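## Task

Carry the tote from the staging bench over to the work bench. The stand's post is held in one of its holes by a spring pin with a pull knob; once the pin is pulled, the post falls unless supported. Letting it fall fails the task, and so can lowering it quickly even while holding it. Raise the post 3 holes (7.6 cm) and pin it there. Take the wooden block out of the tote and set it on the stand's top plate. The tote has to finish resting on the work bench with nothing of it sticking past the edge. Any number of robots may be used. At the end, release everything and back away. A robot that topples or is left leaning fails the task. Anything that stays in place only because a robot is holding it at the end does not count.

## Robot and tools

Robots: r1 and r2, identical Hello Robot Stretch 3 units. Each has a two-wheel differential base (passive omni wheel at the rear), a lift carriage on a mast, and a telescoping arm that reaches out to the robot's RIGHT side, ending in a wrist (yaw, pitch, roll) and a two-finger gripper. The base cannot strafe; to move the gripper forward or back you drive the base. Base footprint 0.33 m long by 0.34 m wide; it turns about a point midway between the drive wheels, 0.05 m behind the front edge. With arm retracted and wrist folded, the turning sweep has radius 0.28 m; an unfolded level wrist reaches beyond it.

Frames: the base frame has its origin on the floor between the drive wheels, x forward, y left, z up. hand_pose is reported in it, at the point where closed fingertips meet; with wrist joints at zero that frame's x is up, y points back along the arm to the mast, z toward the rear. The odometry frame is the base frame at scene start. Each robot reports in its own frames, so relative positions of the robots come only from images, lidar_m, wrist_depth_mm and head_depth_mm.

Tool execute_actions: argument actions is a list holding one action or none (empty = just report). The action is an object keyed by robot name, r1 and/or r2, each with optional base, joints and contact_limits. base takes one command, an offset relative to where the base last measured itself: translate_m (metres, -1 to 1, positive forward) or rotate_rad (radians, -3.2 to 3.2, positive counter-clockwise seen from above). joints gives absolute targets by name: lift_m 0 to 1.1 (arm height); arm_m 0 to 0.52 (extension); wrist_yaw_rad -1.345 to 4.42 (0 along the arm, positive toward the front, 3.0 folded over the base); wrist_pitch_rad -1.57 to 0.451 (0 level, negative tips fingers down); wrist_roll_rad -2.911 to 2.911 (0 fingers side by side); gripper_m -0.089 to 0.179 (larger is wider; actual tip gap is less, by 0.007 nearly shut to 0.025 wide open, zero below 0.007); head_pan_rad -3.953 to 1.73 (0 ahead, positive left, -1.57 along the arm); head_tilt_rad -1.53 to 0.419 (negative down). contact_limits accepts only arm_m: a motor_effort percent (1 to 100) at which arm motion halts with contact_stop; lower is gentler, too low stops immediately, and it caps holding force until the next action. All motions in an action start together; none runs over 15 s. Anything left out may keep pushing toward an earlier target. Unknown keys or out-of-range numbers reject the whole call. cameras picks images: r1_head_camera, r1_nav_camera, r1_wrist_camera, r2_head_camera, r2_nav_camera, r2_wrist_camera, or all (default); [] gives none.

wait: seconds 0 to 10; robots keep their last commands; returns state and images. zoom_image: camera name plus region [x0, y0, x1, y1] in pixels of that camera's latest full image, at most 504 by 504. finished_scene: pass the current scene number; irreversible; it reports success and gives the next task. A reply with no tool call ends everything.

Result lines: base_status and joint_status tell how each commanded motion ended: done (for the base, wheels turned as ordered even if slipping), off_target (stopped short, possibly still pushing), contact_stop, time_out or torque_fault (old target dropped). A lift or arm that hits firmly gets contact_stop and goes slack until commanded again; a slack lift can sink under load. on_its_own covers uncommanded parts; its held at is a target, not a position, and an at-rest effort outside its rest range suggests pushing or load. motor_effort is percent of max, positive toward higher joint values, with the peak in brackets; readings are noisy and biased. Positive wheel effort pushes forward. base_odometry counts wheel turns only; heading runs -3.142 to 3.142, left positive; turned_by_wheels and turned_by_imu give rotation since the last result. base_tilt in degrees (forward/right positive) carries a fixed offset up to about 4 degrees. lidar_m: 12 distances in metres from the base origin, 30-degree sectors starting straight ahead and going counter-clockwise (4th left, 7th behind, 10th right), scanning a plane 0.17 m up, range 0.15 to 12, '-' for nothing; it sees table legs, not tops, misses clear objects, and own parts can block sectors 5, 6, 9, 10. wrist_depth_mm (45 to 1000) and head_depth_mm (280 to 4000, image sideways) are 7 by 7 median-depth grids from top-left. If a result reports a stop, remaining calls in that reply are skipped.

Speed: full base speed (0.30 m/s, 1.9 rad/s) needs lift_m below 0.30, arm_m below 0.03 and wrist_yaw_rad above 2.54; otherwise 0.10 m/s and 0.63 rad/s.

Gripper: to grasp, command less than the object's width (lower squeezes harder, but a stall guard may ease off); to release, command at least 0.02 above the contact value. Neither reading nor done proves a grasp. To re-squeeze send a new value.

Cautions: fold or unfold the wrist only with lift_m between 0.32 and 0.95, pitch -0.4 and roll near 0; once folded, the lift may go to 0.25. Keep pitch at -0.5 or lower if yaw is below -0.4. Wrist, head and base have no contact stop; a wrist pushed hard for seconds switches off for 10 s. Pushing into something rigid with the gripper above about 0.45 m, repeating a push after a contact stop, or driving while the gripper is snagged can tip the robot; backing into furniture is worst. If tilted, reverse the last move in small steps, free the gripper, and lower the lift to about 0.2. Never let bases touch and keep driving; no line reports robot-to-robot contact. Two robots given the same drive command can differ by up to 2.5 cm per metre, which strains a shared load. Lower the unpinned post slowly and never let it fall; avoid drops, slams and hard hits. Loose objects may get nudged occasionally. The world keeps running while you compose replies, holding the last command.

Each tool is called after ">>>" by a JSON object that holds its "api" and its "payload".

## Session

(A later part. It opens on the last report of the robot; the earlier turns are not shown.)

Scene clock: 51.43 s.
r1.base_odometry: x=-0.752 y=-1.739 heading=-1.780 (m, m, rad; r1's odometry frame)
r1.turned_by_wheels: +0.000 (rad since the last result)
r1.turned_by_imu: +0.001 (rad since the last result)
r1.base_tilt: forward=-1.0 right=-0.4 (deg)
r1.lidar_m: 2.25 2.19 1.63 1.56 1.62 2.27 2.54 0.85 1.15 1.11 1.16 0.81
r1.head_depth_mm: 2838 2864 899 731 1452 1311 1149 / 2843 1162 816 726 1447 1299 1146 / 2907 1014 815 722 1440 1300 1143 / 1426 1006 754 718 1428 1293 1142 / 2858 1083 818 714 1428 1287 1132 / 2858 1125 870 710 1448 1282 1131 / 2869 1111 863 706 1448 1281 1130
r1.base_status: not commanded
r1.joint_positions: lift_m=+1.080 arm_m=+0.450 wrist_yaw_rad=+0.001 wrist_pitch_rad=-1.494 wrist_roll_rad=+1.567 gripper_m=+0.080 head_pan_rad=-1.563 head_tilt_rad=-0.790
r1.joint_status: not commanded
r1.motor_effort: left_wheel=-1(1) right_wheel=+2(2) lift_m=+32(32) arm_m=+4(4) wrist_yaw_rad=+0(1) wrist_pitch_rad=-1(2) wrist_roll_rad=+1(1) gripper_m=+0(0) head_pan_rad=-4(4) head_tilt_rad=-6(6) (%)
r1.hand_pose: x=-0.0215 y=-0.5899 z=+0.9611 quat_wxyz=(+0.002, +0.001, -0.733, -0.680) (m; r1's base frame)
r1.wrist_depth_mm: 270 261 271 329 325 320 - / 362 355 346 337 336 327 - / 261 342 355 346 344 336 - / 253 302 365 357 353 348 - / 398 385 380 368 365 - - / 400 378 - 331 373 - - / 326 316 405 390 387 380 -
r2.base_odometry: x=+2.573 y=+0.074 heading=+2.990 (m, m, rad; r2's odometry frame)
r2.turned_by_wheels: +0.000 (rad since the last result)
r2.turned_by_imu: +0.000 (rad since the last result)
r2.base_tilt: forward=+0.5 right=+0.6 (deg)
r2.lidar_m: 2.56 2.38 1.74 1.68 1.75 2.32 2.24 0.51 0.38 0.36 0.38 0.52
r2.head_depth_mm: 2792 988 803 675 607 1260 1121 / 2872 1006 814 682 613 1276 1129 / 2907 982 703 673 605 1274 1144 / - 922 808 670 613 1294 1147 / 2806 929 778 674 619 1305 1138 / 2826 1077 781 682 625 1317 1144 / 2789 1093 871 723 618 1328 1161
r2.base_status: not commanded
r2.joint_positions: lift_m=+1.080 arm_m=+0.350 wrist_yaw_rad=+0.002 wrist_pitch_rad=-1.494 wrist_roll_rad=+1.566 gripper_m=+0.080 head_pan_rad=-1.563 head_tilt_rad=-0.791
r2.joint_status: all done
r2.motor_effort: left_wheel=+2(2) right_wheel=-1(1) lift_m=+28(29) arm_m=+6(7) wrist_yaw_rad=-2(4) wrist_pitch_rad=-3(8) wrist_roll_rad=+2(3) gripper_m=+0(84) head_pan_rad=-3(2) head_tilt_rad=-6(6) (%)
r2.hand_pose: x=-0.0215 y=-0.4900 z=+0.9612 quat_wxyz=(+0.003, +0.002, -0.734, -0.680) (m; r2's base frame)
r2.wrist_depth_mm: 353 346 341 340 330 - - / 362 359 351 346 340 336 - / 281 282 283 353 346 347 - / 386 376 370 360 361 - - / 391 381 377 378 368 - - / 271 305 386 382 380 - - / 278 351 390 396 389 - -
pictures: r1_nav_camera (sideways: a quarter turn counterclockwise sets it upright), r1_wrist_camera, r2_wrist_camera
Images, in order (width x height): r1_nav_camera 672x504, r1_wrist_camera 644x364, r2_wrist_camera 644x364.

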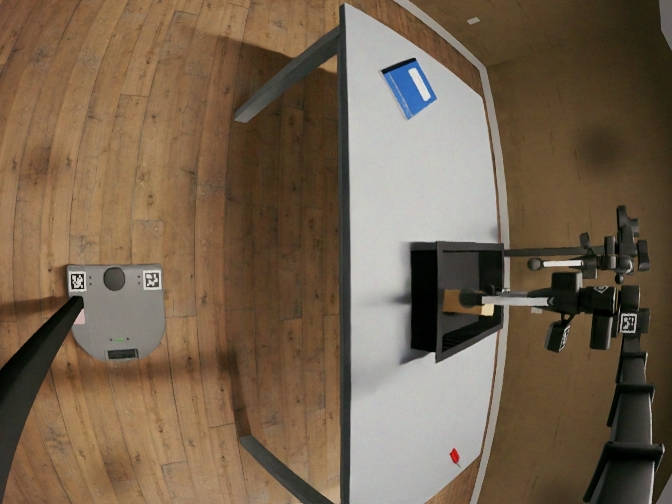

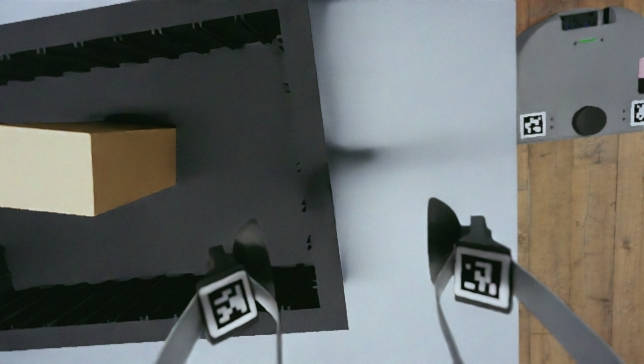

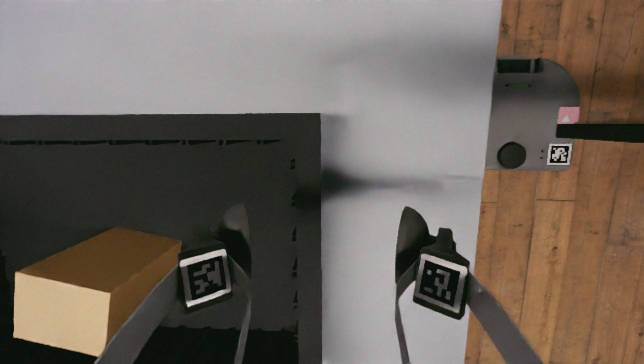

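>>> {"api": "execute_actions", "payload": {"actions": [{"r1":{"base":{"translate_m":-0.035},"joints":{"arm_m":0.47}},"r2":{"base":{"translate_m":0.04},"joints":{"arm_m":0.36}}}], "cameras": []}}

>>> {"api": "execute_actions", "payload": {"actions": [{"r1":{"joints":{"lift_m":0.945}},"r2":{"joints":{"lift_m":0.945}}}], "cameras": ["r1_wrist_camera","r2_wrist_camera"]}}

>>> {"api": "execute_actions", "payload": {"actions": [{"r1":{"joints":{"gripper_m":-0.04}},"r2":{"joints":{"gripper_m":-0.04}}}], "cameras": []}}

>>> {"api": "execute_actions", "payload": {"actions": [{"r1":{"joints":{"lift_m":1.02}},"r2":{"joints":{"lift_m":1.02}}}], "cameras": []}}

>>> {"api": "execute_actions", "payload": {"actions": [{"r1":{"base":{"translate_m":-0.8}},"r2":{"base":{"translate_m":0.8}}}], "cameras": ["r1_nav_camera","r2_nav_camera"]}}

Scene clock: 53.47 s.
r1.base_odometry: x=-0.744 y=-1.705 heading=-1.780 (m, m, rad; r1's odometry frame)
r1.turned_by_wheels: +0.000 (rad since the last result)
r1.turned_by_imu: +0.001 (rad since the last result)
r1.base_tilt: forward=-0.9 right=-0.4 (deg)
r1.lidar_m: 2.29 2.21 1.62 1.56 1.62 2.27 2.51 0.83 1.15 1.11 1.16 0.84
r1.head_depth_mm: 2834 2872 899 730 1453 1307 1156 / 2868 1163 865 728 1437 1302 1147 / 2962 1014 805 722 1444 1297 1137 / 1380 1015 822 718 1430 1291 1140 / 2838 1006 796 715 1421 1291 1135 / 2858 1125 870 711 1443 1277 1131 / 2859 1112 862 706 1444 1275 1125
r1.base_status: done
r1.joint_positions: lift_m=+1.080 arm_m=+0.470 wrist_yaw_rad=+0.001 wrist_pitch_rad=-1.494 wrist_roll_rad=+1.567 gripper_m=+0.080 head_pan_rad=-1.563 head_tilt_rad=-0.790
r1.joint_status: all done
r1.motor_effort: left_wheel=-1(5) right_wheel=+2(4) lift_m=+32(32) arm_m=+4(3) wrist_yaw_rad=+0(1) wrist_pitch_rad=-1(1) wrist_roll_rad=+1(1) gripper_m=+0(0) head_pan_rad=-3(3) head_tilt_rad=-6(6) (%)
r1.hand_pose: x=-0.0215 y=-0.6099 z=+0.9611 quat_wxyz=(+0.002, +0.001, -0.733, -0.680) (m; r1's base frame)
r1.wrist_depth_mm: 355 348 338 328 324 318 - / 277 271 301 335 332 325 - / 376 365 356 349 341 335 - / 256 280 367 357 349 346 - / 262 265 378 367 362 351 - / 409 400 - 377 374 - - / 363 348 311 298 381 374 -
r2.base_odometry: x=+2.534 y=+0.080 heading=+2.990 (m, m, rad; r2's odometry frame)
r2.turned_by_wheels: +0.000 (rad since the last result)
r2.turned_by_imu: +0.000 (rad since the last result)
r2.base_tilt: forward=+0.6 right=+0.6 (deg)
r2.lidar_m: 2.52 2.37 1.75 1.68 1.75 2.35 2.28 0.52 0.38 0.36 0.38 0.52
r2.head_depth_mm: 2816 991 805 675 605 1261 1119 / 2936 1005 746 676 612 1271 1127 / 2903 907 795 673 606 1282 1138 / - 901 776 670 612 1300 1146 / 2810 934 798 674 617 1305 1146 / 2802 1074 834 711 625 1310 1143 / 2809 1093 869 723 617 1321 1155
r2.base_status: done
r2.joint_positions: lift_m=+1.080 arm_m=+0.360 wrist_yaw_rad=+0.002 wrist_pitch_rad=-1.494 wrist_roll_rad=+1.566 gripper_m=+0.080 head_pan_rad=-1.563 head_tilt_rad=-0.791
r2.joint_status: all done
r2.motor_effort: left_wheel=+2(4) right_wheel=-1(4) lift_m=+29(29) arm_m=+6(6) wrist_yaw_rad=-1(2) wrist_pitch_rad=-3(3) wrist_roll_rad=+2(2) gripper_m=+0(0) head_pan_rad=-2(3) head_tilt_rad=-5(5) (%)
r2.hand_pose: x=-0.0215 y=-0.5000 z=+0.9612 quat_wxyz=(+0.003, +0.002, -0.734, -0.680) (m; r2's base frame)
r2.wrist_depth_mm: 354 349 340 334 334 327 - / 273 269 264 342 339 337 - / 372 365 357 354 352 340 - / 391 374 371 360 357 - - / 264 313 378 372 368 - - / 268 282 388 382 386 - - / 326 325 323 340 391 - -
pictures: none
No camera images: the call's "cameras" was empty. Leave "cameras" out to get every camera's image.

Scene clock: 55.53 s.
r1.base_odometry: x=-0.744 y=-1.705 heading=-1.780 (m, m, rad; r1's odometry frame)
r1.turned_by_wheels: +0.000 (rad since the last result)
r1.turned_by_imu: +0.001 (rad since the last result)
r1.base_tilt: forward=-0.9 right=-0.3 (deg)
r1.lidar_m: 2.29 2.20 1.62 1.56 1.62 2.27 2.51 0.83 1.15 1.11 1.16 0.84
r1.head_depth_mm: 2692 - 871 712 1449 1306 1149 / - 1155 867 727 1446 1300 1146 / - - 807 723 1437 1297 1146 / 882 1005 830 717 1431 1292 1138 / 2788 1007 796 714 1423 1288 1130 / 2864 1118 866 710 1445 1287 1127 / 2853 1113 862 706 1444 1278 1130
r1.base_status: not commanded
r1.joint_positions: lift_m=+0.945 arm_m=+0.470 wrist_yaw_rad=+0.001 wrist_pitch_rad=-1.494 wrist_roll_rad=+1.567 gripper_m=+0.080 head_pan_rad=-1.563 head_tilt_rad=-0.790
r1.joint_status: all done
r1.motor_effort: left_wheel=+0(1) right_wheel=+2(2) lift_m=+22(26) arm_m=+4(5) wrist_yaw_rad=-1(1) wrist_pitch_rad=-2(1) wrist_roll_rad=+2(2) gripper_m=+0(0) head_pan_rad=-3(3) head_tilt_rad=-6(6) (%)
r1.hand_pose: x=-0.0215 y=-0.6099 z=+0.8266 quat_wxyz=(+0.002, +0.001, -0.733, -0.680) (m; r1's base frame)
r1.wrist_depth_mm: 131 141 150 124 201 196 192 / 222 218 214 126 206 201 198 / 229 226 219 131 212 207 202 / 226 232 225 133 217 212 207 / 193 237 232 137 224 218 214 / 197 247 - 141 231 - 219 / 261 255 247 146 238 231 223
r2.base_odometry: x=+2.534 y=+0.080 heading=+2.990 (m, m, rad; r2's odometry frame)
r2.turned_by_wheels: +0.000 (rad since the last result)
r2.turned_by_imu: +0.000 (rad since the last result)
r2.base_tilt: forward=+0.4 right=+0.8 (deg)
r2.lidar_m: 2.51 2.37 1.74 1.69 1.75 2.37 2.28 0.52 0.38 0.36 0.38 0.52
r2.head_depth_mm: - 947 799 673 606 1258 1124 / - 1001 745 675 612 1274 1131 / - - 816 667 606 1281 1142 / 791 893 781 670 613 1294 1152 / 2708 937 798 675 618 1308 1145 / 2801 1074 840 711 625 1317 1147 / 2818 1098 869 724 619 1323 1161
r2.base_status: not commanded
r2.joint_positions: lift_m=+0.945 arm_m=+0.360 wrist_yaw_rad=+0.002 wrist_pitch_rad=-1.494 wrist_roll_rad=+1.566 gripper_m=+0.080 head_pan_rad=-1.563 head_tilt_rad=-0.791
r2.joint_status: all done
r2.motor_effort: left_wheel=+1(1) right_wheel=-1(1) lift_m=+23(22) arm_m=+6(6) wrist_yaw_rad=-2(2) wrist_pitch_rad=-3(3) wrist_roll_rad=+2(2) gripper_m=+0(0) head_pan_rad=-2(2) head_tilt_rad=-5(6) (%)
r2.hand_pose: x=-0.0215 y=-0.5000 z=+0.8265 quat_wxyz=(+0.003, +0.002, -0.734, -0.680) (m; r2's base frame)
r2.wrist_depth_mm: 130 128 126 125 204 200 199 / 187 172 165 129 209 206 205 / 229 224 221 132 214 211 210 / 237 232 228 136 222 217 969 / 242 239 234 140 226 223 997 / 213 246 241 145 238 229 - / 218 257 249 149 241 237 -
pictures: r1_wrist_camera, r2_wrist_camera
Images, in order (width x height): r1_wrist_camera 644x364, r2_wrist_camera 644x364.

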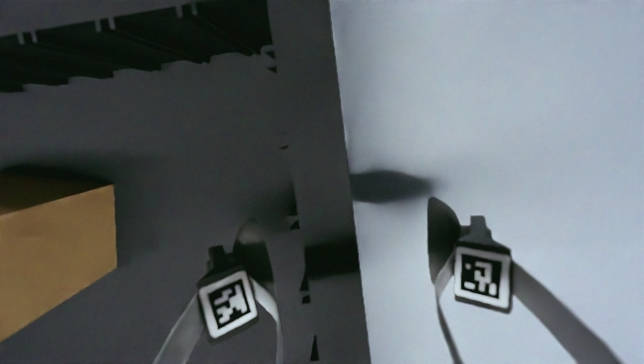

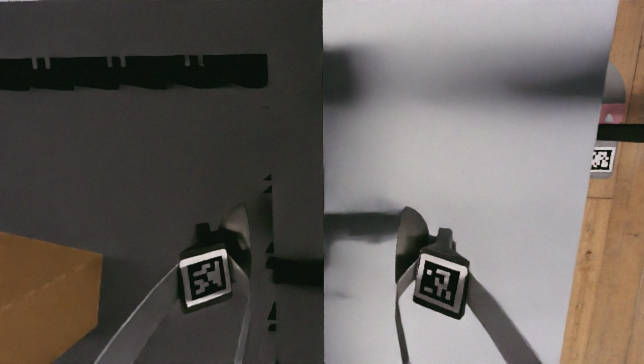

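Scene clock: 57.23 s.
r1.base_odometry: x=-0.744 y=-1.705 heading=-1.780 (m, m, rad; r1's odometry frame)
r1.turned_by_wheels: +0.000 (rad since the last result)
r1.turned_by_imu: +0.000 (rad since the last result)
r1.base_tilt: forward=-0.9 right=-0.4 (deg)
r1.lidar_m: 2.29 2.20 1.63 1.55 1.62 2.28 2.51 0.83 1.15 1.11 1.16 0.84
r1.head_depth_mm: 2747 - 868 712 1453 1312 1153 / - 1157 867 726 1444 1301 1144 / - - 807 721 1440 1302 1145 / 883 1005 848 719 1428 1296 1138 / 2773 1012 796 714 1422 1289 1134 / 2849 1119 868 711 1447 1279 1129 / 2881 1109 866 707 1443 1280 1127
r1.base_status: not commanded
r1.joint_positions: lift_m=+0.945 arm_m=+0.470 wrist_yaw_rad=-0.002 wrist_pitch_rad=-1.460 wrist_roll_rad=+1.575 gripper_m=-0.039 head_pan_rad=-1.563 head_tilt_rad=-0.790
r1.joint_status: all done
r1.motor_effort: left_wheel=+0(1) right_wheel=+1(2) lift_m=+24(24) arm_m=+1(5) wrist_yaw_rad=+3(2) wrist_pitch_rad=-11(13) wrist_roll_rad=-2(2) gripper_m=-26(100) head_pan_rad=-3(3) head_tilt_rad=-6(6) (%)
r1.hand_pose: x=-0.0215 y=-0.6190 z=+0.8265 quat_wxyz=(-0.002, -0.003, -0.745, -0.667) (m; r1's base frame)
r1.wrist_depth_mm: 133 133 148 122 199 193 187 / 213 220 214 126 204 198 192 / 237 229 220 129 210 203 197 / 231 236 228 132 216 209 203 / 187 240 236 135 221 215 208 / 190 251 243 139 - 221 214 / 270 261 251 242 234 226 220
r2.base_odometry: x=+2.534 y=+0.080 heading=+2.990 (m, m, rad; r2's odometry frame)
r2.turned_by_wheels: +0.000 (rad since the last result)
r2.turned_by_imu: +0.000 (rad since the last result)
r2.base_tilt: forward=+0.6 right=+0.5 (deg)
r2.lidar_m: 2.51 2.38 1.75 1.68 1.75 2.36 2.28 0.52 0.38 0.36 0.38 0.52
r2.head_depth_mm: - 959 801 675 606 1261 1118 / - 1000 737 671 612 1269 1130 / - - 798 671 606 1281 1140 / 789 891 780 666 612 1294 1152 / 2676 931 797 674 618 1307 1136 / 2810 1076 836 711 624 1311 1148 / 2800 1097 867 721 617 1334 1157
r2.base_status: not commanded
r2.joint_positions: lift_m=+0.945 arm_m=+0.360 wrist_yaw_rad=+0.002 wrist_pitch_rad=-1.460 wrist_roll_rad=+1.566 gripper_m=-0.039 head_pan_rad=-1.563 head_tilt_rad=-0.791
r2.joint_status: all done
r2.motor_effort: left_wheel=+1(2) right_wheel=-2(2) lift_m=+25(25) arm_m=+1(6) wrist_yaw_rad=-2(1) wrist_pitch_rad=-18(23) wrist_roll_rad=+2(2) gripper_m=-24(100) head_pan_rad=-2(2) head_tilt_rad=-5(6) (%)
r2.hand_pose: x=-0.0215 y=-0.5089 z=+0.8264 quat_wxyz=(+0.003, +0.002, -0.745, -0.667) (m; r2's base frame)
r2.wrist_depth_mm: 132 130 126 123 201 196 192 / 175 170 175 127 207 201 197 / 234 229 222 130 213 207 202 / 243 237 229 135 218 213 208 / 248 244 234 138 225 219 218 / 203 249 244 142 231 224 - / 201 260 251 241 240 233 -
pictures: none
No camera images: the call's "cameras" was empty. Leave "cameras" out to get every camera's image.

Scene clock: 58.90 s.
r1.base_odometry: x=-0.744 y=-1.705 heading=-1.780 (m, m, rad; r1's odometry frame)
r1.turned_by_wheels: +0.000 (rad since the last result)
r1.turned_by_imu: +0.000 (rad since the last result)
r1.base_tilt: forward=-1.0 right=-0.4 (deg)
r1.lidar_m: 2.29 2.20 1.62 1.55 1.62 2.27 2.51 0.83 1.14 1.11 1.15 0.84
r1.head_depth_mm: 2941 2868 899 731 1444 1309 1151 / 2871 1157 891 727 1449 1302 1149 / - 807 754 721 1438 1293 1141 / 1358 946 715 717 1435 1293 1140 / 2810 843 796 715 1432 1286 1134 / 2857 1120 844 710 1442 1273 1132 / 2849 1109 865 705 1441 1276 1125
r1.base_status: not commanded
r1.joint_positions: lift_m=+1.020 arm_m=+0.470 wrist_yaw_rad=-0.002 wrist_pitch_rad=-1.457 wrist_roll_rad=+1.574 gripper_m=-0.039 head_pan_rad=-1.563 head_tilt_rad=-0.790
r1.joint_status: all done
r1.motor_effort: left_wheel=+0(2) right_wheel=+0(2) lift_m=+34(36) arm_m=+1(1) wrist_yaw_rad=+3(3) wrist_pitch_rad=-12(12) wrist_roll_rad=-1(2) gripper_m=-26(27) head_pan_rad=-3(4) head_tilt_rad=-6(6) (%)
r1.hand_pose: x=-0.0215 y=-0.6196 z=+0.9010 quat_wxyz=(-0.002, -0.002, -0.746, -0.666) (m; r1's base frame)
r1.wrist_depth_mm: 303 294 278 176 267 260 253 / 205 196 193 178 274 265 260 / 195 233 257 161 282 274 268 / 193 252 259 154 290 280 276 / 272 260 249 146 296 286 283 / 268 253 241 140 - 295 293 / 257 244 232 216 315 302 304
r2.base_odometry: x=+2.534 y=+0.080 heading=+2.990 (m, m, rad; r2's odometry frame)
r2.turned_by_wheels: +0.000 (rad since the last result)
r2.turned_by_imu: +0.000 (rad since the last result)
r2.base_tilt: forward=+0.5 right=+0.6 (deg)
r2.lidar_m: 2.52 2.37 1.74 1.69 1.75 2.36 2.27 0.51 0.38 0.36 0.38 0.52
r2.head_depth_mm: 2877 987 804 675 606 1261 1124 / 2914 719 621 683 612 1271 1136 / - 771 634 690 605 1284 1142 / 755 855 744 670 612 1292 1150 / 2786 856 712 687 618 1301 1145 / 2830 1076 856 715 626 1318 1151 / 2812 1096 869 722 619 1329 1160
r2.base_status: not commanded
r2.joint_positions: lift_m=+1.020 arm_m=+0.360 wrist_yaw_rad=+0.002 wrist_pitch_rad=-1.461 wrist_roll_rad=+1.567 gripper_m=-0.039 head_pan_rad=-1.563 head_tilt_rad=-0.791
r2.joint_status: all done
r2.motor_effort: left_wheel=+2(3) right_wheel=-2(3) lift_m=+32(32) arm_m=+2(2) wrist_yaw_rad=-2(2) wrist_pitch_rad=-18(18) wrist_roll_rad=+1(2) gripper_m=-23(24) head_pan_rad=-2(4) head_tilt_rad=-5(6) (%)
r2.hand_pose: x=-0.0215 y=-0.5088 z=+0.9011 quat_wxyz=(+0.002, +0.002, -0.745, -0.667) (m; r2's base frame)
r2.wrist_depth_mm: 87 86 85 84 269 264 925 / 191 185 182 93 279 270 982 / 206 206 201 104 285 279 - / 234 228 225 117 296 287 - / 269 261 256 130 301 294 - / 245 272 293 156 309 305 - / 215 253 271 197 321 317 -
pictures: none
No camera images: the call's "cameras" was empty. Leave "cameras" out to get every camera's image.

Scene clock: 67.97 s.
r1.base_odometry: x=-0.578 y=-0.922 heading=-1.780 (m, m, rad; r1's odometry frame)
r1.turned_by_wheels: +0.000 (rad since the last result)
r1.turned_by_imu: +0.006 (rad since the last result)
r1.base_tilt: forward=-0.8 right=-0.3 (deg)
r1.lidar_m: 3.08 2.21 1.62 1.57 1.66 2.31 1.73 1.73 3.28 0.45 1.14 1.56
r1.head_depth_mm: 2894 2925 2215 1798 1517 1307 1151 / 2862 2809 2205 1802 1513 1300 1149 / - 813 772 1780 1506 1294 1145 / 1417 943 708 1740 1494 1295 1136 / 2791 838 794 714 768 1212 1138 / 2870 1120 843 709 1417 1278 1131 / 2836 1109 866 706 1411 1276 1127
r1.base_status: done
r1.joint_positions: lift_m=+1.020 arm_m=+0.470 wrist_yaw_rad=-0.002 wrist_pitch_rad=-1.474 wrist_roll_rad=+1.574 gripper_m=-0.039 head_pan_rad=-1.563 head_tilt_rad=-0.790
r1.joint_status: not commanded
r1.motor_effort: left_wheel=-1(4) right_wheel=+2(8) lift_m=+35(35) arm_m=+1(1) wrist_yaw_rad=+2(2) wrist_pitch_rad=-7(12) wrist_roll_rad=-1(1) gripper_m=-25(26) head_pan_rad=-4(4) head_tilt_rad=-5(6) (%)
r1.hand_pose: x=-0.0215 y=-0.6153 z=+0.9009 quat_wxyz=(-0.002, -0.002, -0.740, -0.672) (m; r1's base frame)
r1.wrist_depth_mm: - - - 178 993 945 - / 203 197 193 169 979 967 - / 193 235 256 166 - 992 974 / 190 251 259 243 - - 989 / 268 258 248 147 307 295 - / 264 249 238 139 - 298 295 / 252 240 229 212 314 304 305
r2.base_odometry: x=+1.743 y=+0.201 heading=+2.990 (m, m, rad; r2's odometry frame)
r2.turned_by_wheels: +0.000 (rad since the last result)
r2.turned_by_imu: -0.005 (rad since the last result)
r2.base_tilt: forward=+0.6 right=+0.7 (deg)
r2.lidar_m: 1.72 2.38 1.74 1.68 1.75 2.39 1.43 0.52 0.37 0.36 3.23 1.96
r2.head_depth_mm: 2872 987 801 674 605 1261 1124 / 2877 720 599 681 612 1249 1130 / - 776 627 704 1378 1262 1138 / 791 859 742 1640 1484 1296 1153 / 2819 869 709 1668 1498 1305 1161 / 2852 2636 2119 1756 1510 1319 1172 / 2802 2675 2161 1770 1520 1323 1183
r2.base_status: done
r2.joint_positions: lift_m=+1.020 arm_m=+0.360 wrist_yaw_rad=+0.002 wrist_pitch_rad=-1.475 wrist_roll_rad=+1.568 gripper_m=-0.039 head_pan_rad=-1.563 head_tilt_rad=-0.791
r2.joint_status: not commanded
r2.motor_effort: left_wheel=+1(6) right_wheel=-1(3) lift_m=+32(32) arm_m=+1(1) wrist_yaw_rad=-1(2) wrist_pitch_rad=-11(18) wrist_roll_rad=+2(1) gripper_m=-21(23) head_pan_rad=-3(1) head_tilt_rad=-6(6) (%)
r2.hand_pose: x=-0.0215 y=-0.5050 z=+0.9011 quat_wxyz=(+0.002, +0.001, -0.740, -0.673) (m; r2's base frame)
r2.wrist_depth_mm: 85 85 84 83 272 270 951 / 187 181 182 91 281 275 974 / 204 203 201 102 289 281 - / 232 229 226 117 294 291 - / 265 260 256 131 - - - / 237 269 292 155 - - - / 213 259 269 200 - - -
pictures: r1_nav_camera (sideways: a quarter turn counterclockwise sets it upright), r2_nav_camera (sideways: a quarter turn counterclockwise sets it upright)
Images, in order (width x height): r1_nav_camera 672x504, r2_nav_camera 672x504.

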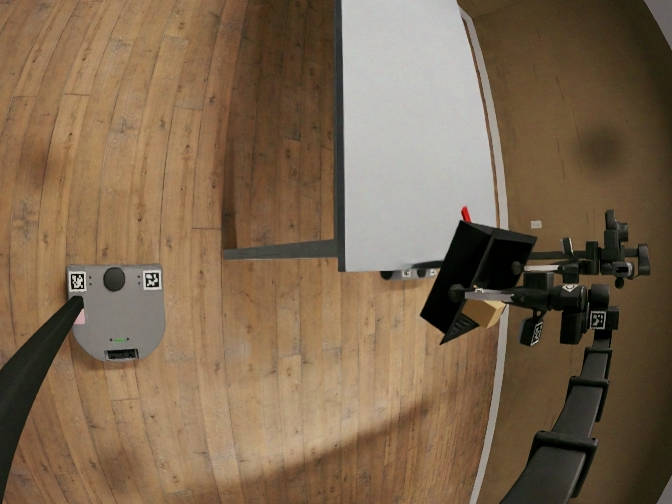

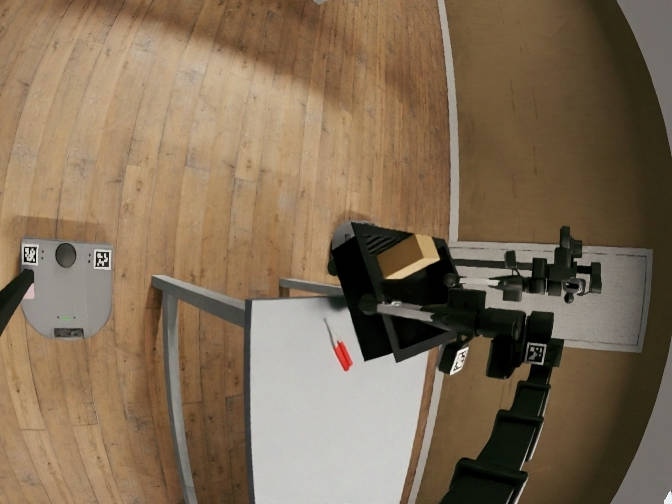

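>>> {"api": "execute_actions", "payload": {"actions": [{"r1":{"base":{"translate_m":-1.0},"joints":{"lift_m":1.09}},"r2":{"base":{"translate_m":1.0},"joints":{"lift_m":1.09}}}], "cameras": []}}

>>> {"api": "execute_actions", "payload": {"actions": [{"r1":{"base":{"translate_m":-0.5}},"r2":{"base":{"translate_m":0.5}}}], "cameras": ["r1_nav_camera","r2_nav_camera"]}}

Scene clock: 79.33 s.
r1.base_odometry: x=-0.370 y=+0.056 heading=-1.780 (m, m, rad; r1's odometry frame)
r1.turned_by_wheels: +0.000 (rad since the last result)
r1.turned_by_imu: +0.006 (rad since the last result)
r1.base_tilt: forward=-1.0 right=-0.4 (deg)
r1.lidar_m: 2.53 2.21 1.66 1.61 1.68 2.34 2.14 0.79 1.26 1.44 1.51 1.15
r1.head_depth_mm: 2775 2852 2221 1808 1511 1310 1152 / 2843 2776 2132 1796 1509 1302 1145 / 2865 743 672 1787 1505 1297 1142 / 886 836 1780 1722 1490 1293 1140 / 876 607 1898 1719 1486 1286 1137 / 2790 2652 2134 1758 1479 1281 1126 / 2826 2757 2116 1752 1482 1280 1126
r1.base_status: done
r1.joint_positions: lift_m=+1.090 arm_m=+0.470 wrist_yaw_rad=-0.002 wrist_pitch_rad=-1.508 wrist_roll_rad=+1.574 gripper_m=-0.039 head_pan_rad=-1.563 head_tilt_rad=-0.790
r1.joint_status: all done
r1.motor_effort: left_wheel=-2(5) right_wheel=+3(6) lift_m=+34(36) arm_m=+1(1) wrist_yaw_rad=+2(3) wrist_pitch_rad=+3(7) wrist_roll_rad=-1(2) gripper_m=-23(24) head_pan_rad=-4(4) head_tilt_rad=-5(5) (%)
r1.hand_pose: x=-0.0215 y=-0.6065 z=+0.9711 quat_wxyz=(-0.002, -0.002, -0.729, -0.685) (m; r1's base frame)
r1.wrist_depth_mm: - - 189 177 - - - / 197 192 194 179 - - - / 191 236 256 230 - - - / 189 250 254 241 - - - / 261 252 245 147 - - - / 254 244 234 140 - - - / 243 233 224 215 - - -
r2.base_odometry: x=+0.754 y=+0.352 heading=+2.990 (m, m, rad; r2's odometry frame)
r2.turned_by_wheels: +0.000 (rad since the last result)
r2.turned_by_imu: -0.005 (rad since the last result)
r2.base_tilt: forward=+0.5 right=+0.5 (deg)
r2.lidar_m: 1.41 2.40 1.75 1.68 1.75 2.38 1.46 1.12 3.22 1.45 1.21 0.77
r2.head_depth_mm: 2836 2444 1951 1664 1436 1263 1121 / 727 511 1856 1683 1449 1271 1130 / 764 688 581 1692 1457 1291 1139 / - 758 580 1716 1479 1298 1153 / 2741 662 612 1732 1490 1305 1156 / 2809 2651 2066 1759 1506 1315 1173 / 2790 2699 2133 1780 1519 1326 1175
r2.base_status: done
r2.joint_positions: lift_m=+1.090 arm_m=+0.360 wrist_yaw_rad=+0.001 wrist_pitch_rad=-1.505 wrist_roll_rad=+1.569 gripper_m=-0.039 head_pan_rad=-1.563 head_tilt_rad=-0.791
r2.joint_status: all done
r2.motor_effort: left_wheel=+1(4) right_wheel=+0(4) lift_m=+32(33) arm_m=+1(2) wrist_yaw_rad=-1(1) wrist_pitch_rad=+3(11) wrist_roll_rad=+1(1) gripper_m=-21(21) head_pan_rad=-2(3) head_tilt_rad=-7(5) (%)
r2.hand_pose: x=-0.0215 y=-0.4973 z=+0.9712 quat_wxyz=(+0.001, +0.001, -0.730, -0.684) (m; r2's base frame)
r2.wrist_depth_mm: 84 84 84 83 - - - / 181 179 180 93 - - - / 200 199 200 104 - - - / 224 226 223 117 - - - / 252 257 256 132 - - - / 232 274 286 157 - - - / 209 255 269 252 - - -
pictures: none
No camera images: the call's "cameras" was empty. Leave "cameras" out to get every camera's image.

Scene clock: 85.57 s.
r1.base_odometry: x=-0.266 y=+0.545 heading=-1.780 (m, m, rad; r1's odometry frame)
r1.turned_by_wheels: +0.000 (rad since the last result)
r1.turned_by_imu: +0.002 (rad since the last result)
r1.base_tilt: forward=-1.0 right=-0.3 (deg)
r1.lidar_m: 3.01 2.22 1.67 1.62 1.69 2.36 1.66 1.48 0.45 1.07 3.31 1.61
r1.head_depth_mm: 2763 2908 899 729 658 1307 1152 / 2832 1115 891 767 763 1054 1145 / 2840 739 665 1685 1505 1295 1139 / 880 836 1775 1727 1497 1298 1138 / 875 602 1896 1723 1491 1287 1132 / 2825 2650 2149 1760 1484 1284 1136 / 2801 2748 2138 1743 1470 1274 1124
r1.base_status: done
r1.joint_positions: lift_m=+1.090 arm_m=+0.470 wrist_yaw_rad=-0.002 wrist_pitch_rad=-1.529 wrist_roll_rad=+1.574 gripper_m=-0.039 head_pan_rad=-1.563 head_tilt_rad=-0.790
r1.joint_status: not commanded
r1.motor_effort: left_wheel=-2(5) right_wheel=+5(6) lift_m=+35(35) arm_m=+2(2) wrist_yaw_rad=+2(3) wrist_pitch_rad=+8(9) wrist_roll_rad=-2(2) gripper_m=-25(25) head_pan_rad=-4(5) head_tilt_rad=-6(5) (%)
r1.hand_pose: x=-0.0215 y=-0.6013 z=+0.9713 quat_wxyz=(-0.002, -0.002, -0.722, -0.692) (m; r1's base frame)
r1.wrist_depth_mm: 351 347 184 175 337 335 - / 191 190 194 179 - - - / 193 235 255 233 - - - / 188 250 253 241 - - - / 253 250 242 190 - - - / 249 240 232 140 139 - - / 238 231 224 215 - - -
r2.base_odometry: x=+0.260 y=+0.427 heading=+2.990 (m, m, rad; r2's odometry frame)
r2.turned_by_wheels: +0.000 (rad since the last result)
r2.turned_by_imu: -0.002 (rad since the last result)
r2.base_tilt: forward=+0.5 right=+0.6 (deg)
r2.lidar_m: 1.40 2.39 1.75 1.69 1.75 2.38 1.61 1.62 3.21 1.01 0.40 0.52
r2.head_depth_mm: 2847 2442 1966 1660 1431 1266 1123 / 728 504 1850 1672 1448 1270 1132 / 766 692 574 1689 1464 1284 1140 / - 757 570 1713 1478 1297 1149 / 2749 657 612 1655 1487 1257 1142 / 2837 1071 837 714 628 1263 1149 / 2802 2698 868 722 617 1329 1156
r2.base_status: done
r2.joint_positions: lift_m=+1.090 arm_m=+0.360 wrist_yaw_rad=+0.001 wrist_pitch_rad=-1.522 wrist_roll_rad=+1.570 gripper_m=-0.039 head_pan_rad=-1.563 head_tilt_rad=-0.791
r2.joint_status: not commanded
r2.motor_effort: left_wheel=+0(4) right_wheel=+1(5) lift_m=+32(32) arm_m=+1(1) wrist_yaw_rad=-1(1) wrist_pitch_rad=+11(11) wrist_roll_rad=+1(1) gripper_m=-22(22) head_pan_rad=-2(3) head_tilt_rad=-5(6) (%)
r2.hand_pose: x=-0.0216 y=-0.4930 z=+0.9713 quat_wxyz=(+0.001, +0.000, -0.724, -0.690) (m; r2's base frame)
r2.wrist_depth_mm: 84 84 84 84 - - - / 179 179 180 95 - - - / 199 199 200 105 - - - / 223 223 223 120 - - - / 253 256 254 135 - - - / 232 273 291 155 - - - / 206 255 270 259 410 - -
pictures: r1_nav_camera (sideways: a quarter turn counterclockwise sets it upright), r2_nav_camera (sideways: a quarter turn counterclockwise sets it upright)
Images, in order (width x height): r1_nav_camera 672x504, r2_nav_camera 672x504.

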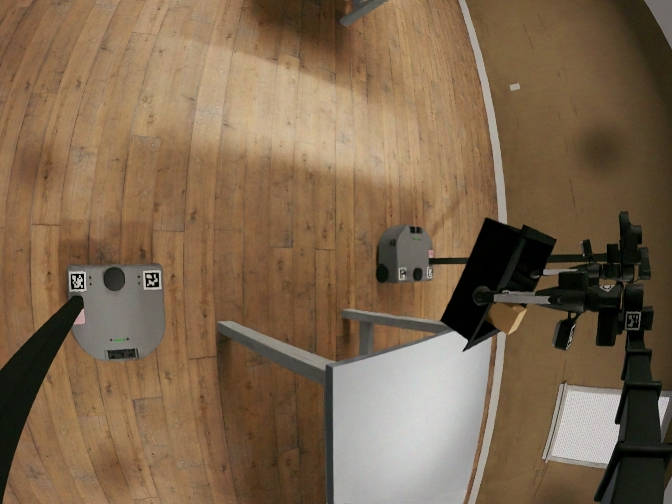

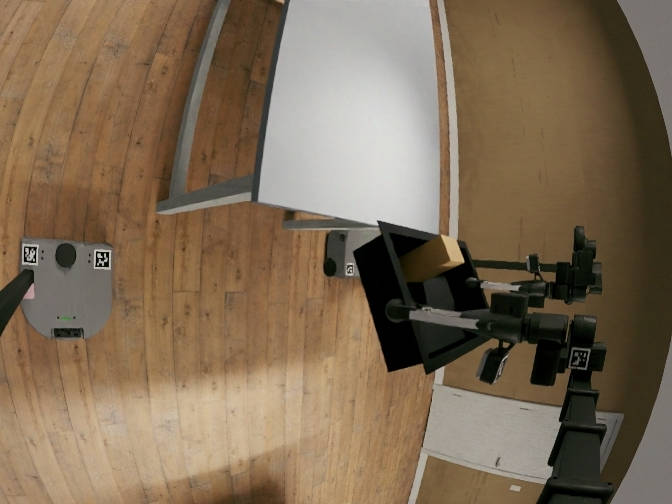

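>>> {"api": "execute_actions", "payload": {"actions": [{"r1":{"base":{"translate_m":-0.9}},"r2":{"base":{"translate_m":0.9},"joints":{"arm_m":0.33}}}], "cameras": []}}

>>> {"api": "execute_actions", "payload": {"actions": [{"r1":{"joints":{"lift_m":0.95}},"r2":{"joints":{"lift_m":0.95}}}], "cameras": ["r1_nav_camera","r2_nav_camera"]}}

Scene clock: 96.07 s.
r1.base_odometry: x=-0.079 y=+1.425 heading=-1.781 (m, m, rad; r1's odometry frame)
r1.turned_by_wheels: +0.000 (rad since the last result)
r1.turned_by_imu: +0.005 (rad since the last result)
r1.base_tilt: forward=-1.0 right=-0.3 (deg)
r1.lidar_m: 2.49 2.28 1.69 1.64 1.72 2.39 3.27 0.80 1.07 1.04 1.09 0.79
r1.head_depth_mm: 2731 2907 900 731 630 1308 1155 / 2816 1118 864 727 640 1300 1149 / 2803 745 665 722 639 1302 1140 / 883 832 806 717 634 1295 1140 / 882 604 847 714 632 1290 1136 / 2814 1075 872 710 630 1282 1131 / 2806 1116 863 707 641 1277 1123
r1.base_status: done
r1.joint_positions: lift_m=+1.090 arm_m=+0.470 wrist_yaw_rad=-0.002 wrist_pitch_rad=-1.525 wrist_roll_rad=+1.574 gripper_m=-0.039 head_pan_rad=-1.563 head_tilt_rad=-0.790
r1.joint_status: not commanded
r1.motor_effort: left_wheel=-2(6) right_wheel=+5(7) lift_m=+34(34) arm_m=+1(1) wrist_yaw_rad=+2(2) wrist_pitch_rad=+7(9) wrist_roll_rad=-2(1) gripper_m=-25(24) head_pan_rad=-2(4) head_tilt_rad=-6(6) (%)
r1.hand_pose: x=-0.0215 y=-0.6021 z=+0.9712 quat_wxyz=(-0.002, -0.002, -0.723, -0.691) (m; r1's base frame)
r1.wrist_depth_mm: 355 346 186 177 338 330 330 / 193 194 196 181 343 340 336 / 191 237 258 234 355 347 350 / 192 248 254 243 362 354 - / 255 249 242 191 371 367 - / 247 239 232 140 138 377 - / 237 230 223 214 393 388 -
r2.base_odometry: x=-0.630 y=+0.563 heading=+2.990 (m, m, rad; r2's odometry frame)
r2.turned_by_wheels: +0.000 (rad since the last result)
r2.turned_by_imu: -0.004 (rad since the last result)
r2.base_tilt: forward=+0.5 right=+0.5 (deg)
r2.lidar_m: 2.09 2.41 1.75 1.69 1.75 2.39 2.50 0.51 0.37 0.36 0.37 0.51
r2.head_depth_mm: 2835 985 781 675 607 1256 1125 / 728 522 521 682 602 1264 1132 / 744 682 536 691 607 1282 1144 / - 768 564 684 613 1291 1136 / 2765 641 620 690 616 1299 1137 / 2821 1073 838 715 613 1313 1146 / 2795 2696 870 723 618 1327 1158
r2.base_status: done
r2.joint_positions: lift_m=+1.090 arm_m=+0.330 wrist_yaw_rad=+0.000 wrist_pitch_rad=-1.519 wrist_roll_rad=+1.572 gripper_m=-0.039 head_pan_rad=-1.563 head_tilt_rad=-0.791
r2.joint_status: all done
r2.motor_effort: left_wheel=+0(4) right_wheel=+1(5) lift_m=+31(31) arm_m=-2(7) wrist_yaw_rad=+0(1) wrist_pitch_rad=+9(11) wrist_roll_rad=-1(0) gripper_m=-22(22) head_pan_rad=-2(2) head_tilt_rad=-6(5) (%)
r2.hand_pose: x=-0.0215 y=-0.4641 z=+0.9713 quat_wxyz=(+0.000, -0.001, -0.725, -0.689) (m; r2's base frame)
r2.wrist_depth_mm: 84 84 84 84 336 - - / 180 181 180 94 346 - - / 202 200 199 104 354 - - / 226 224 225 121 373 - - / 250 256 256 134 382 - - / 232 276 288 157 398 - - / 206 258 266 258 408 - -
pictures: none
No camera images: the call's "cameras" was empty. Leave "cameras" out to get every camera's image.

Scene clock: 98.20 s.
r1.base_odometry: x=-0.079 y=+1.425 heading=-1.781 (m, m, rad; r1's odometry frame)
r1.turned_by_wheels: +0.000 (rad since the last result)
r1.turned_by_imu: +0.001 (rad since the last result)
r1.base_tilt: forward=-0.9 right=-0.3 (deg)
r1.lidar_m: 2.49 2.27 1.69 1.64 1.72 2.39 3.29 0.81 1.08 1.04 1.09 0.79
r1.head_depth_mm: 2675 - 886 729 630 1310 1154 / - 2853 840 725 640 1305 1148 / - 2965 813 721 638 1301 1142 / 851 1004 872 720 634 1289 1142 / 2749 1082 777 714 632 1286 1132 / 2815 2773 869 710 629 1280 1131 / 2824 1109 864 707 640 1273 1122
r1.base_status: not commanded
r1.joint_positions: lift_m=+0.950 arm_m=+0.470 wrist_yaw_rad=-0.003 wrist_pitch_rad=-1.526 wrist_roll_rad=+1.577 gripper_m=-0.039 head_pan_rad=-1.563 head_tilt_rad=-0.790
r1.joint_status: all done
r1.motor_effort: left_wheel=-2(3) right_wheel=+3(5) lift_m=+23(30) arm_m=+1(2) wrist_yaw_rad=+3(3) wrist_pitch_rad=+8(8) wrist_roll_rad=-2(3) gripper_m=-24(24) head_pan_rad=-4(3) head_tilt_rad=-6(6) (%)
r1.hand_pose: x=-0.0215 y=-0.6019 z=+0.8319 quat_wxyz=(-0.003, -0.003, -0.722, -0.691) (m; r1's base frame)
r1.wrist_depth_mm: 138 148 158 139 206 204 201 / 191 219 216 170 211 209 206 / 192 224 222 215 217 215 212 / 233 231 227 222 222 221 217 / 241 237 233 140 227 227 222 / 248 244 239 143 - 233 229 / 255 251 248 242 243 238 237
r2.base_odometry: x=-0.630 y=+0.563 heading=+2.990 (m, m, rad; r2's odometry frame)
r2.turned_by_wheels: +0.000 (rad since the last result)
r2.turned_by_imu: +0.000 (rad since the last result)
r2.base_tilt: forward=+0.5 right=+0.6 (deg)
r2.lidar_m: 2.08 2.41 1.76 1.69 1.75 2.38 2.49 0.51 0.37 0.36 0.37 0.51
r2.head_depth_mm: - 960 802 675 607 1266 1126 / - - 710 639 602 1267 1131 / - - 793 651 607 1278 1139 / 728 880 787 652 612 1293 1132 / 2741 1052 707 659 616 1301 1140 / 2806 1074 853 698 613 1319 1151 / 2782 2714 871 723 617 1323 1156
r2.base_status: not commanded
r2.joint_positions: lift_m=+0.950 arm_m=+0.330 wrist_yaw_rad=+0.000 wrist_pitch_rad=-1.522 wrist_roll_rad=+1.572 gripper_m=-0.039 head_pan_rad=-1.563 head_tilt_rad=-0.791
r2.joint_status: all done
r2.motor_effort: left_wheel=+1(2) right_wheel=+1(4) lift_m=+26(27) arm_m=-2(3) wrist_yaw_rad=+0(0) wrist_pitch_rad=+10(11) wrist_roll_rad=+0(0) gripper_m=-21(22) head_pan_rad=-1(2) head_tilt_rad=-5(6) (%)
r2.hand_pose: x=-0.0215 y=-0.4633 z=+0.8316 quat_wxyz=(+0.000, -0.001, -0.724, -0.690) (m; r2's base frame)
r2.wrist_depth_mm: 129 128 127 126 209 209 938 / 218 212 213 130 215 214 958 / 226 224 220 134 222 220 943 / 232 231 229 138 229 227 - / 241 238 235 143 233 234 - / 248 247 244 147 242 243 - / 215 254 253 208 249 251 -
pictures: r1_nav_camera (sideways: a quarter turn counterclockwise sets it upright), r2_nav_camera (sideways: a quarter turn counterclockwise sets it upright)
Images, in order (width x height): r1_nav_camera 672x504, r2_nav_camera 672x504.

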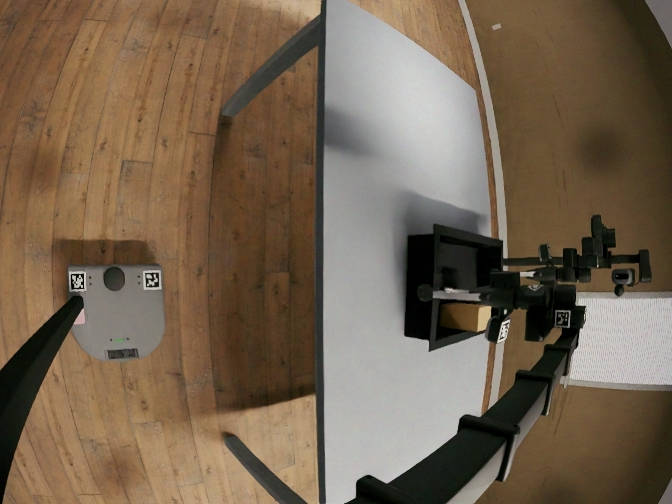

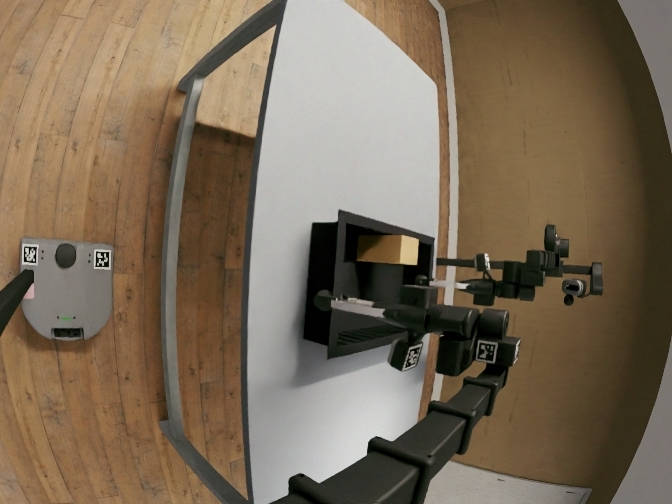

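>>> {"api": "execute_actions", "payload": {"actions": [{"r1":{"joints":{"gripper_m":0.08}},"r2":{"joints":{"gripper_m":0.08}}}], "cameras": []}}

>>> {"api": "execute_actions", "payload": {"actions": [{"r1":{"joints":{"lift_m":1.08,"head_pan_rad":-2.7,"head_tilt_rad":-0.5}},"r2":{"joints":{"lift_m":1.1}}}], "cameras": []}}

>>> {"api": "execute_actions", "payload": {"actions": [{"r1":{"joints":{"arm_m":0}},"r2":{"base":{"translate_m":0.1},"joints":{"arm_m":0.5,"gripper_m":0.15}}}], "cameras": ["r1_nav_camera","r2_wrist_camera"]}}

Scene clock: 100.07 s.
r1.base_odometry: x=-0.079 y=+1.425 heading=-1.781 (m, m, rad; r1's odometry frame)
r1.turned_by_wheels: +0.000 (rad since the last result)
r1.turned_by_imu: +0.001 (rad since the last result)
r1.base_tilt: forward=-0.9 right=-0.4 (deg)
r1.lidar_m: 2.48 2.27 1.69 1.64 1.71 2.40 3.29 0.81 1.08 1.04 1.09 0.79
r1.head_depth_mm: 2650 - 884 728 630 1302 1152 / - 2866 840 725 640 1296 1140 / - 1997 814 722 637 1302 1144 / 847 1007 879 717 634 1296 1134 / 2739 1082 804 714 631 1287 1136 / 2790 2750 867 710 627 1280 1132 / 2799 1111 862 709 641 1281 1127
r1.base_status: not commanded
r1.joint_positions: lift_m=+0.950 arm_m=+0.470 wrist_yaw_rad=-0.003 wrist_pitch_rad=-1.499 wrist_roll_rad=+1.576 gripper_m=+0.080 head_pan_rad=-1.563 head_tilt_rad=-0.790
r1.joint_status: all done
r1.motor_effort: left_wheel=-1(2) right_wheel=+2(3) lift_m=+23(23) arm_m=+1(2) wrist_yaw_rad=+3(3) wrist_pitch_rad=+0(8) wrist_roll_rad=-2(2) gripper_m=+0(91) head_pan_rad=-4(3) head_tilt_rad=-6(6) (%)
r1.hand_pose: x=-0.0215 y=-0.6088 z=+0.8316 quat_wxyz=(-0.002, -0.003, -0.732, -0.682) (m; r1's base frame)
r1.wrist_depth_mm: 145 153 160 156 202 202 198 / 185 220 219 213 208 207 202 / 183 227 224 219 214 211 208 / 242 237 230 225 218 218 213 / 249 243 238 232 139 222 218 / 257 251 - 238 145 - 225 / 265 259 253 246 194 237 230
r2.base_odometry: x=-0.630 y=+0.563 heading=+2.990 (m, m, rad; r2's odometry frame)
r2.turned_by_wheels: +0.000 (rad since the last result)
r2.turned_by_imu: +0.000 (rad since the last result)
r2.base_tilt: forward=+0.6 right=+0.6 (deg)
r2.lidar_m: 2.08 2.41 1.75 1.69 1.75 2.39 2.50 0.51 0.37 0.36 0.37 0.51
r2.head_depth_mm: - 962 802 674 606 1261 1124 / - - 710 641 602 1276 1130 / - - 798 648 606 1283 1142 / 724 883 794 653 613 1300 1135 / 2687 1056 707 659 615 1301 1143 / 2815 1069 856 696 613 1315 1148 / 2803 2681 870 723 618 1330 1156
r2.base_status: not commanded
r2.joint_positions: lift_m=+0.950 arm_m=+0.330 wrist_yaw_rad=+0.000 wrist_pitch_rad=-1.497 wrist_roll_rad=+1.572 gripper_m=+0.080 head_pan_rad=-1.563 head_tilt_rad=-0.791
r2.joint_status: all done
r2.motor_effort: left_wheel=+1(1) right_wheel=+0(1) lift_m=+26(26) arm_m=-2(2) wrist_yaw_rad=+0(0) wrist_pitch_rad=-2(10) wrist_roll_rad=-1(0) gripper_m=+0(82) head_pan_rad=-2(2) head_tilt_rad=-6(6) (%)
r2.hand_pose: x=-0.0215 y=-0.4698 z=+0.8314 quat_wxyz=(+0.000, -0.001, -0.733, -0.681) (m; r2's base frame)
r2.wrist_depth_mm: 135 132 131 128 208 205 912 / 227 213 209 162 212 211 920 / 233 229 225 219 219 216 924 / 240 235 233 226 226 223 989 / 248 244 239 233 231 228 984 / 254 252 246 241 239 237 - / 215 257 255 168 247 247 -
pictures: none
No camera images: the call's "cameras" was empty. Leave "cameras" out to get every camera's image.

Scene clock: 102.27 s.
r1.base_odometry: x=-0.079 y=+1.425 heading=-1.781 (m, m, rad; r1's odometry frame)
r1.turned_by_wheels: +0.000 (rad since the last result)
r1.turned_by_imu: +0.001 (rad since the last result)
r1.base_tilt: forward=-0.9 right=-0.5 (deg)
r1.lidar_m: 2.50 2.28 1.69 1.64 1.71 2.39 3.29 0.81 1.07 1.04 1.09 0.79
r1.head_depth_mm: - - - - - 1565 1300 / - - - - 1818 1553 1297 / - - - - 1876 1551 1292 / - - - - 1804 1496 1283 / - - - - 886 1449 1283 / - - - - 784 1486 1280 / - - - 947 782 647 1268
r1.base_status: not commanded
r1.joint_positions: lift_m=+1.080 arm_m=+0.470 wrist_yaw_rad=-0.003 wrist_pitch_rad=-1.499 wrist_roll_rad=+1.576 gripper_m=+0.080 head_pan_rad=-2.693 head_tilt_rad=-0.508
r1.joint_status: all done
r1.motor_effort: left_wheel=-2(1) right_wheel=+2(2) lift_m=+32(33) arm_m=+1(2) wrist_yaw_rad=+3(3) wrist_pitch_rad=+0(0) wrist_roll_rad=-2(2) gripper_m=+0(0) head_pan_rad=-4(44) head_tilt_rad=+4(28) (%)
r1.hand_pose: x=-0.0215 y=-0.6089 z=+0.9611 quat_wxyz=(-0.002, -0.003, -0.732, -0.682) (m; r1's base frame)
r1.wrist_depth_mm: 354 347 335 252 323 318 310 / 240 263 327 322 333 326 320 / 244 243 354 350 344 337 331 / 382 374 367 358 352 343 342 / 394 383 377 369 362 354 352 / 406 398 - 377 370 - 360 / 333 328 307 303 380 376 -
r2.base_odometry: x=-0.630 y=+0.563 heading=+2.990 (m, m, rad; r2's odometry frame)
r2.turned_by_wheels: +0.000 (rad since the last result)
r2.turned_by_imu: +0.000 (rad since the last result)
r2.base_tilt: forward=+0.4 right=+0.7 (deg)
r2.lidar_m: 2.09 2.41 1.76 1.69 1.75 2.38 2.50 0.51 0.37 0.36 0.37 0.51
r2.head_depth_mm: 2842 991 800 674 607 1258 1122 / 2881 999 750 641 602 1268 1134 / 2908 902 794 652 607 1284 1142 / - 900 826 654 613 1297 1135 / 2813 1057 707 660 617 1305 1136 / 2799 1076 858 695 612 1313 1148 / 2773 2714 870 724 618 1318 1155
r2.base_status: not commanded
r2.joint_positions: lift_m=+1.100 arm_m=+0.330 wrist_yaw_rad=+0.000 wrist_pitch_rad=-1.497 wrist_roll_rad=+1.572 gripper_m=+0.080 head_pan_rad=-1.563 head_tilt_rad=-0.791
r2.joint_status: all done
r2.motor_effort: left_wheel=+1(1) right_wheel=+0(0) lift_m=+29(30) arm_m=-2(2) wrist_yaw_rad=+0(1) wrist_pitch_rad=-1(1) wrist_roll_rad=-1(0) gripper_m=+0(0) head_pan_rad=-3(2) head_tilt_rad=-6(6) (%)
r2.hand_pose: x=-0.0215 y=-0.4698 z=+0.9812 quat_wxyz=(+0.000, -0.001, -0.733, -0.681) (m; r2's base frame)
r2.wrist_depth_mm: 370 369 363 353 349 - - / 313 298 284 280 362 358 - / 392 386 379 369 374 - - / 411 397 391 383 382 - - / 411 404 399 399 389 - - / 395 301 397 390 406 - - / 346 307 336 336 414 - -
pictures: none
No camera images: the call's "cameras" was empty. Leave "cameras" out to get every camera's image.

Scene clock: 106.90 s.
r1.base_odometry: x=-0.079 y=+1.425 heading=-1.781 (m, m, rad; r1's odometry frame)
r1.turned_by_wheels: +0.000 (rad since the last result)
r1.turned_by_imu: +0.001 (rad since the last result)
r1.base_tilt: forward=-1.0 right=-0.4 (deg)
r1.lidar_m: 2.49 2.27 1.69 1.63 1.72 2.40 3.29 0.81 1.07 1.04 1.09 0.79
r1.head_depth_mm: - - - - - 1565 1301 / - - - - 1818 1555 1294 / - - - - 1865 1552 1290 / - - - - 1803 1501 1290 / - - - - 883 1442 1282 / - - - - 784 1490 1278 / - - - 946 782 646 1245
r1.base_status: not commanded
r1.joint_positions: lift_m=+1.080 arm_m=+0.002 wrist_yaw_rad=-0.001 wrist_pitch_rad=-1.498 wrist_roll_rad=+1.574 gripper_m=+0.080 head_pan_rad=-2.693 head_tilt_rad=-0.507
r1.joint_status: all done
joint sent to its limit — the command would take r1.arm_m past its lower limit, so that joint was sent only as far as its limit.
r1.motor_effort: left_wheel=-1(2) right_wheel=+2(2) lift_m=+32(32) arm_m=-4(8) wrist_yaw_rad=+1(4) wrist_pitch_rad=+0(0) wrist_roll_rad=-1(2) gripper_m=+0(0) head_pan_rad=-2(3) head_tilt_rad=+4(4) (%)
r1.hand_pose: x=-0.0215 y=-0.1414 z=+0.9611 quat_wxyz=(-0.001, -0.002, -0.732, -0.681) (m; r1's base frame)
r1.wrist_depth_mm: 355 - - - - - 976 / 364 378 - - - - - / 376 375 - - - - - / 391 384 - - - - - / 402 396 - - - - - / 409 404 - - - - - / 428 418 - - - - -
r2.base_odometry: x=-0.729 y=+0.578 heading=+2.990 (m, m, rad; r2's odometry frame)
r2.turned_by_wheels: +0.000 (rad since the last result)
r2.turned_by_imu: -0.001 (rad since the last result)
r2.base_tilt: forward=+0.5 right=+0.6 (deg)
r2.lidar_m: 1.99 2.42 1.76 1.69 1.75 2.38 2.59 0.51 0.37 0.36 0.37 0.50
r2.head_depth_mm: 2824 985 734 635 608 1260 1121 / 2843 906 808 639 601 1269 1136 / 2793 905 772 654 606 1285 1141 / 2818 980 715 655 611 1292 1136 / 2831 1056 845 706 609 1305 1139 / 2799 1073 856 714 613 1317 1144 / 2806 2708 868 722 618 1326 1157
r2.base_status: done
r2.joint_positions: lift_m=+1.100 arm_m=+0.500 wrist_yaw_rad=+0.000 wrist_pitch_rad=-1.497 wrist_roll_rad=+1.572 gripper_m=+0.150 head_pan_rad=-1.563 head_tilt_rad=-0.791
r2.joint_status: all done
r2.motor_effort: left_wheel=+1(4) right_wheel=-1(4) lift_m=+29(29) arm_m=+6(7) wrist_yaw_rad=+0(0) wrist_pitch_rad=-1(2) wrist_roll_rad=+0(1) gripper_m=+0(85) head_pan_rad=-2(3) head_tilt_rad=-6(6) (%)
r2.hand_pose: x=-0.0215 y=-0.6392 z=+0.9812 quat_wxyz=(+0.000, -0.001, -0.733, -0.681) (m; r2's base frame)
r2.wrist_depth_mm: 369 336 358 350 348 336 334 / 383 339 371 363 353 336 349 / 391 344 380 370 364 332 360 / 407 342 385 261 376 322 368 / 423 318 316 266 316 298 377 / 431 - 414 412 399 - 393 / 445 445 430 427 416 408 -
pictures: r1_nav_camera (sideways: a quarter turn counterclockwise sets it upright), r2_wrist_camera
Images, in order (width x height): r1_nav_camera 672x504, r2_wrist_camera 644x364.

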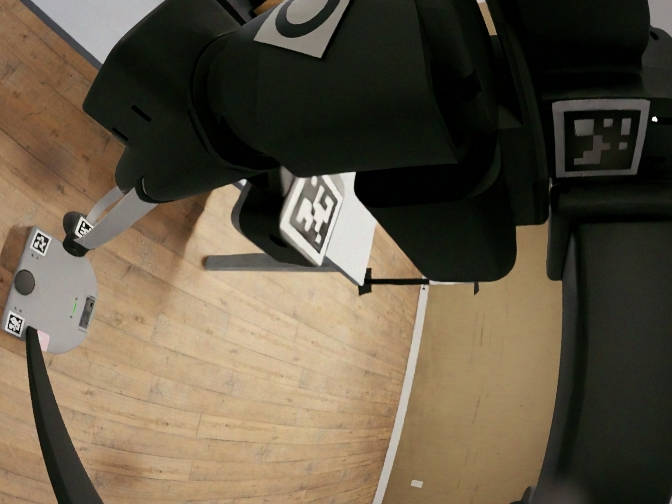

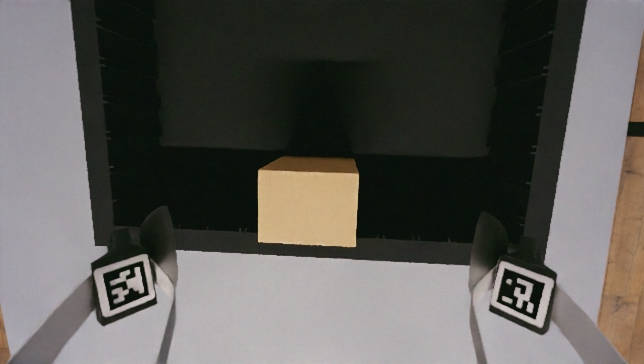

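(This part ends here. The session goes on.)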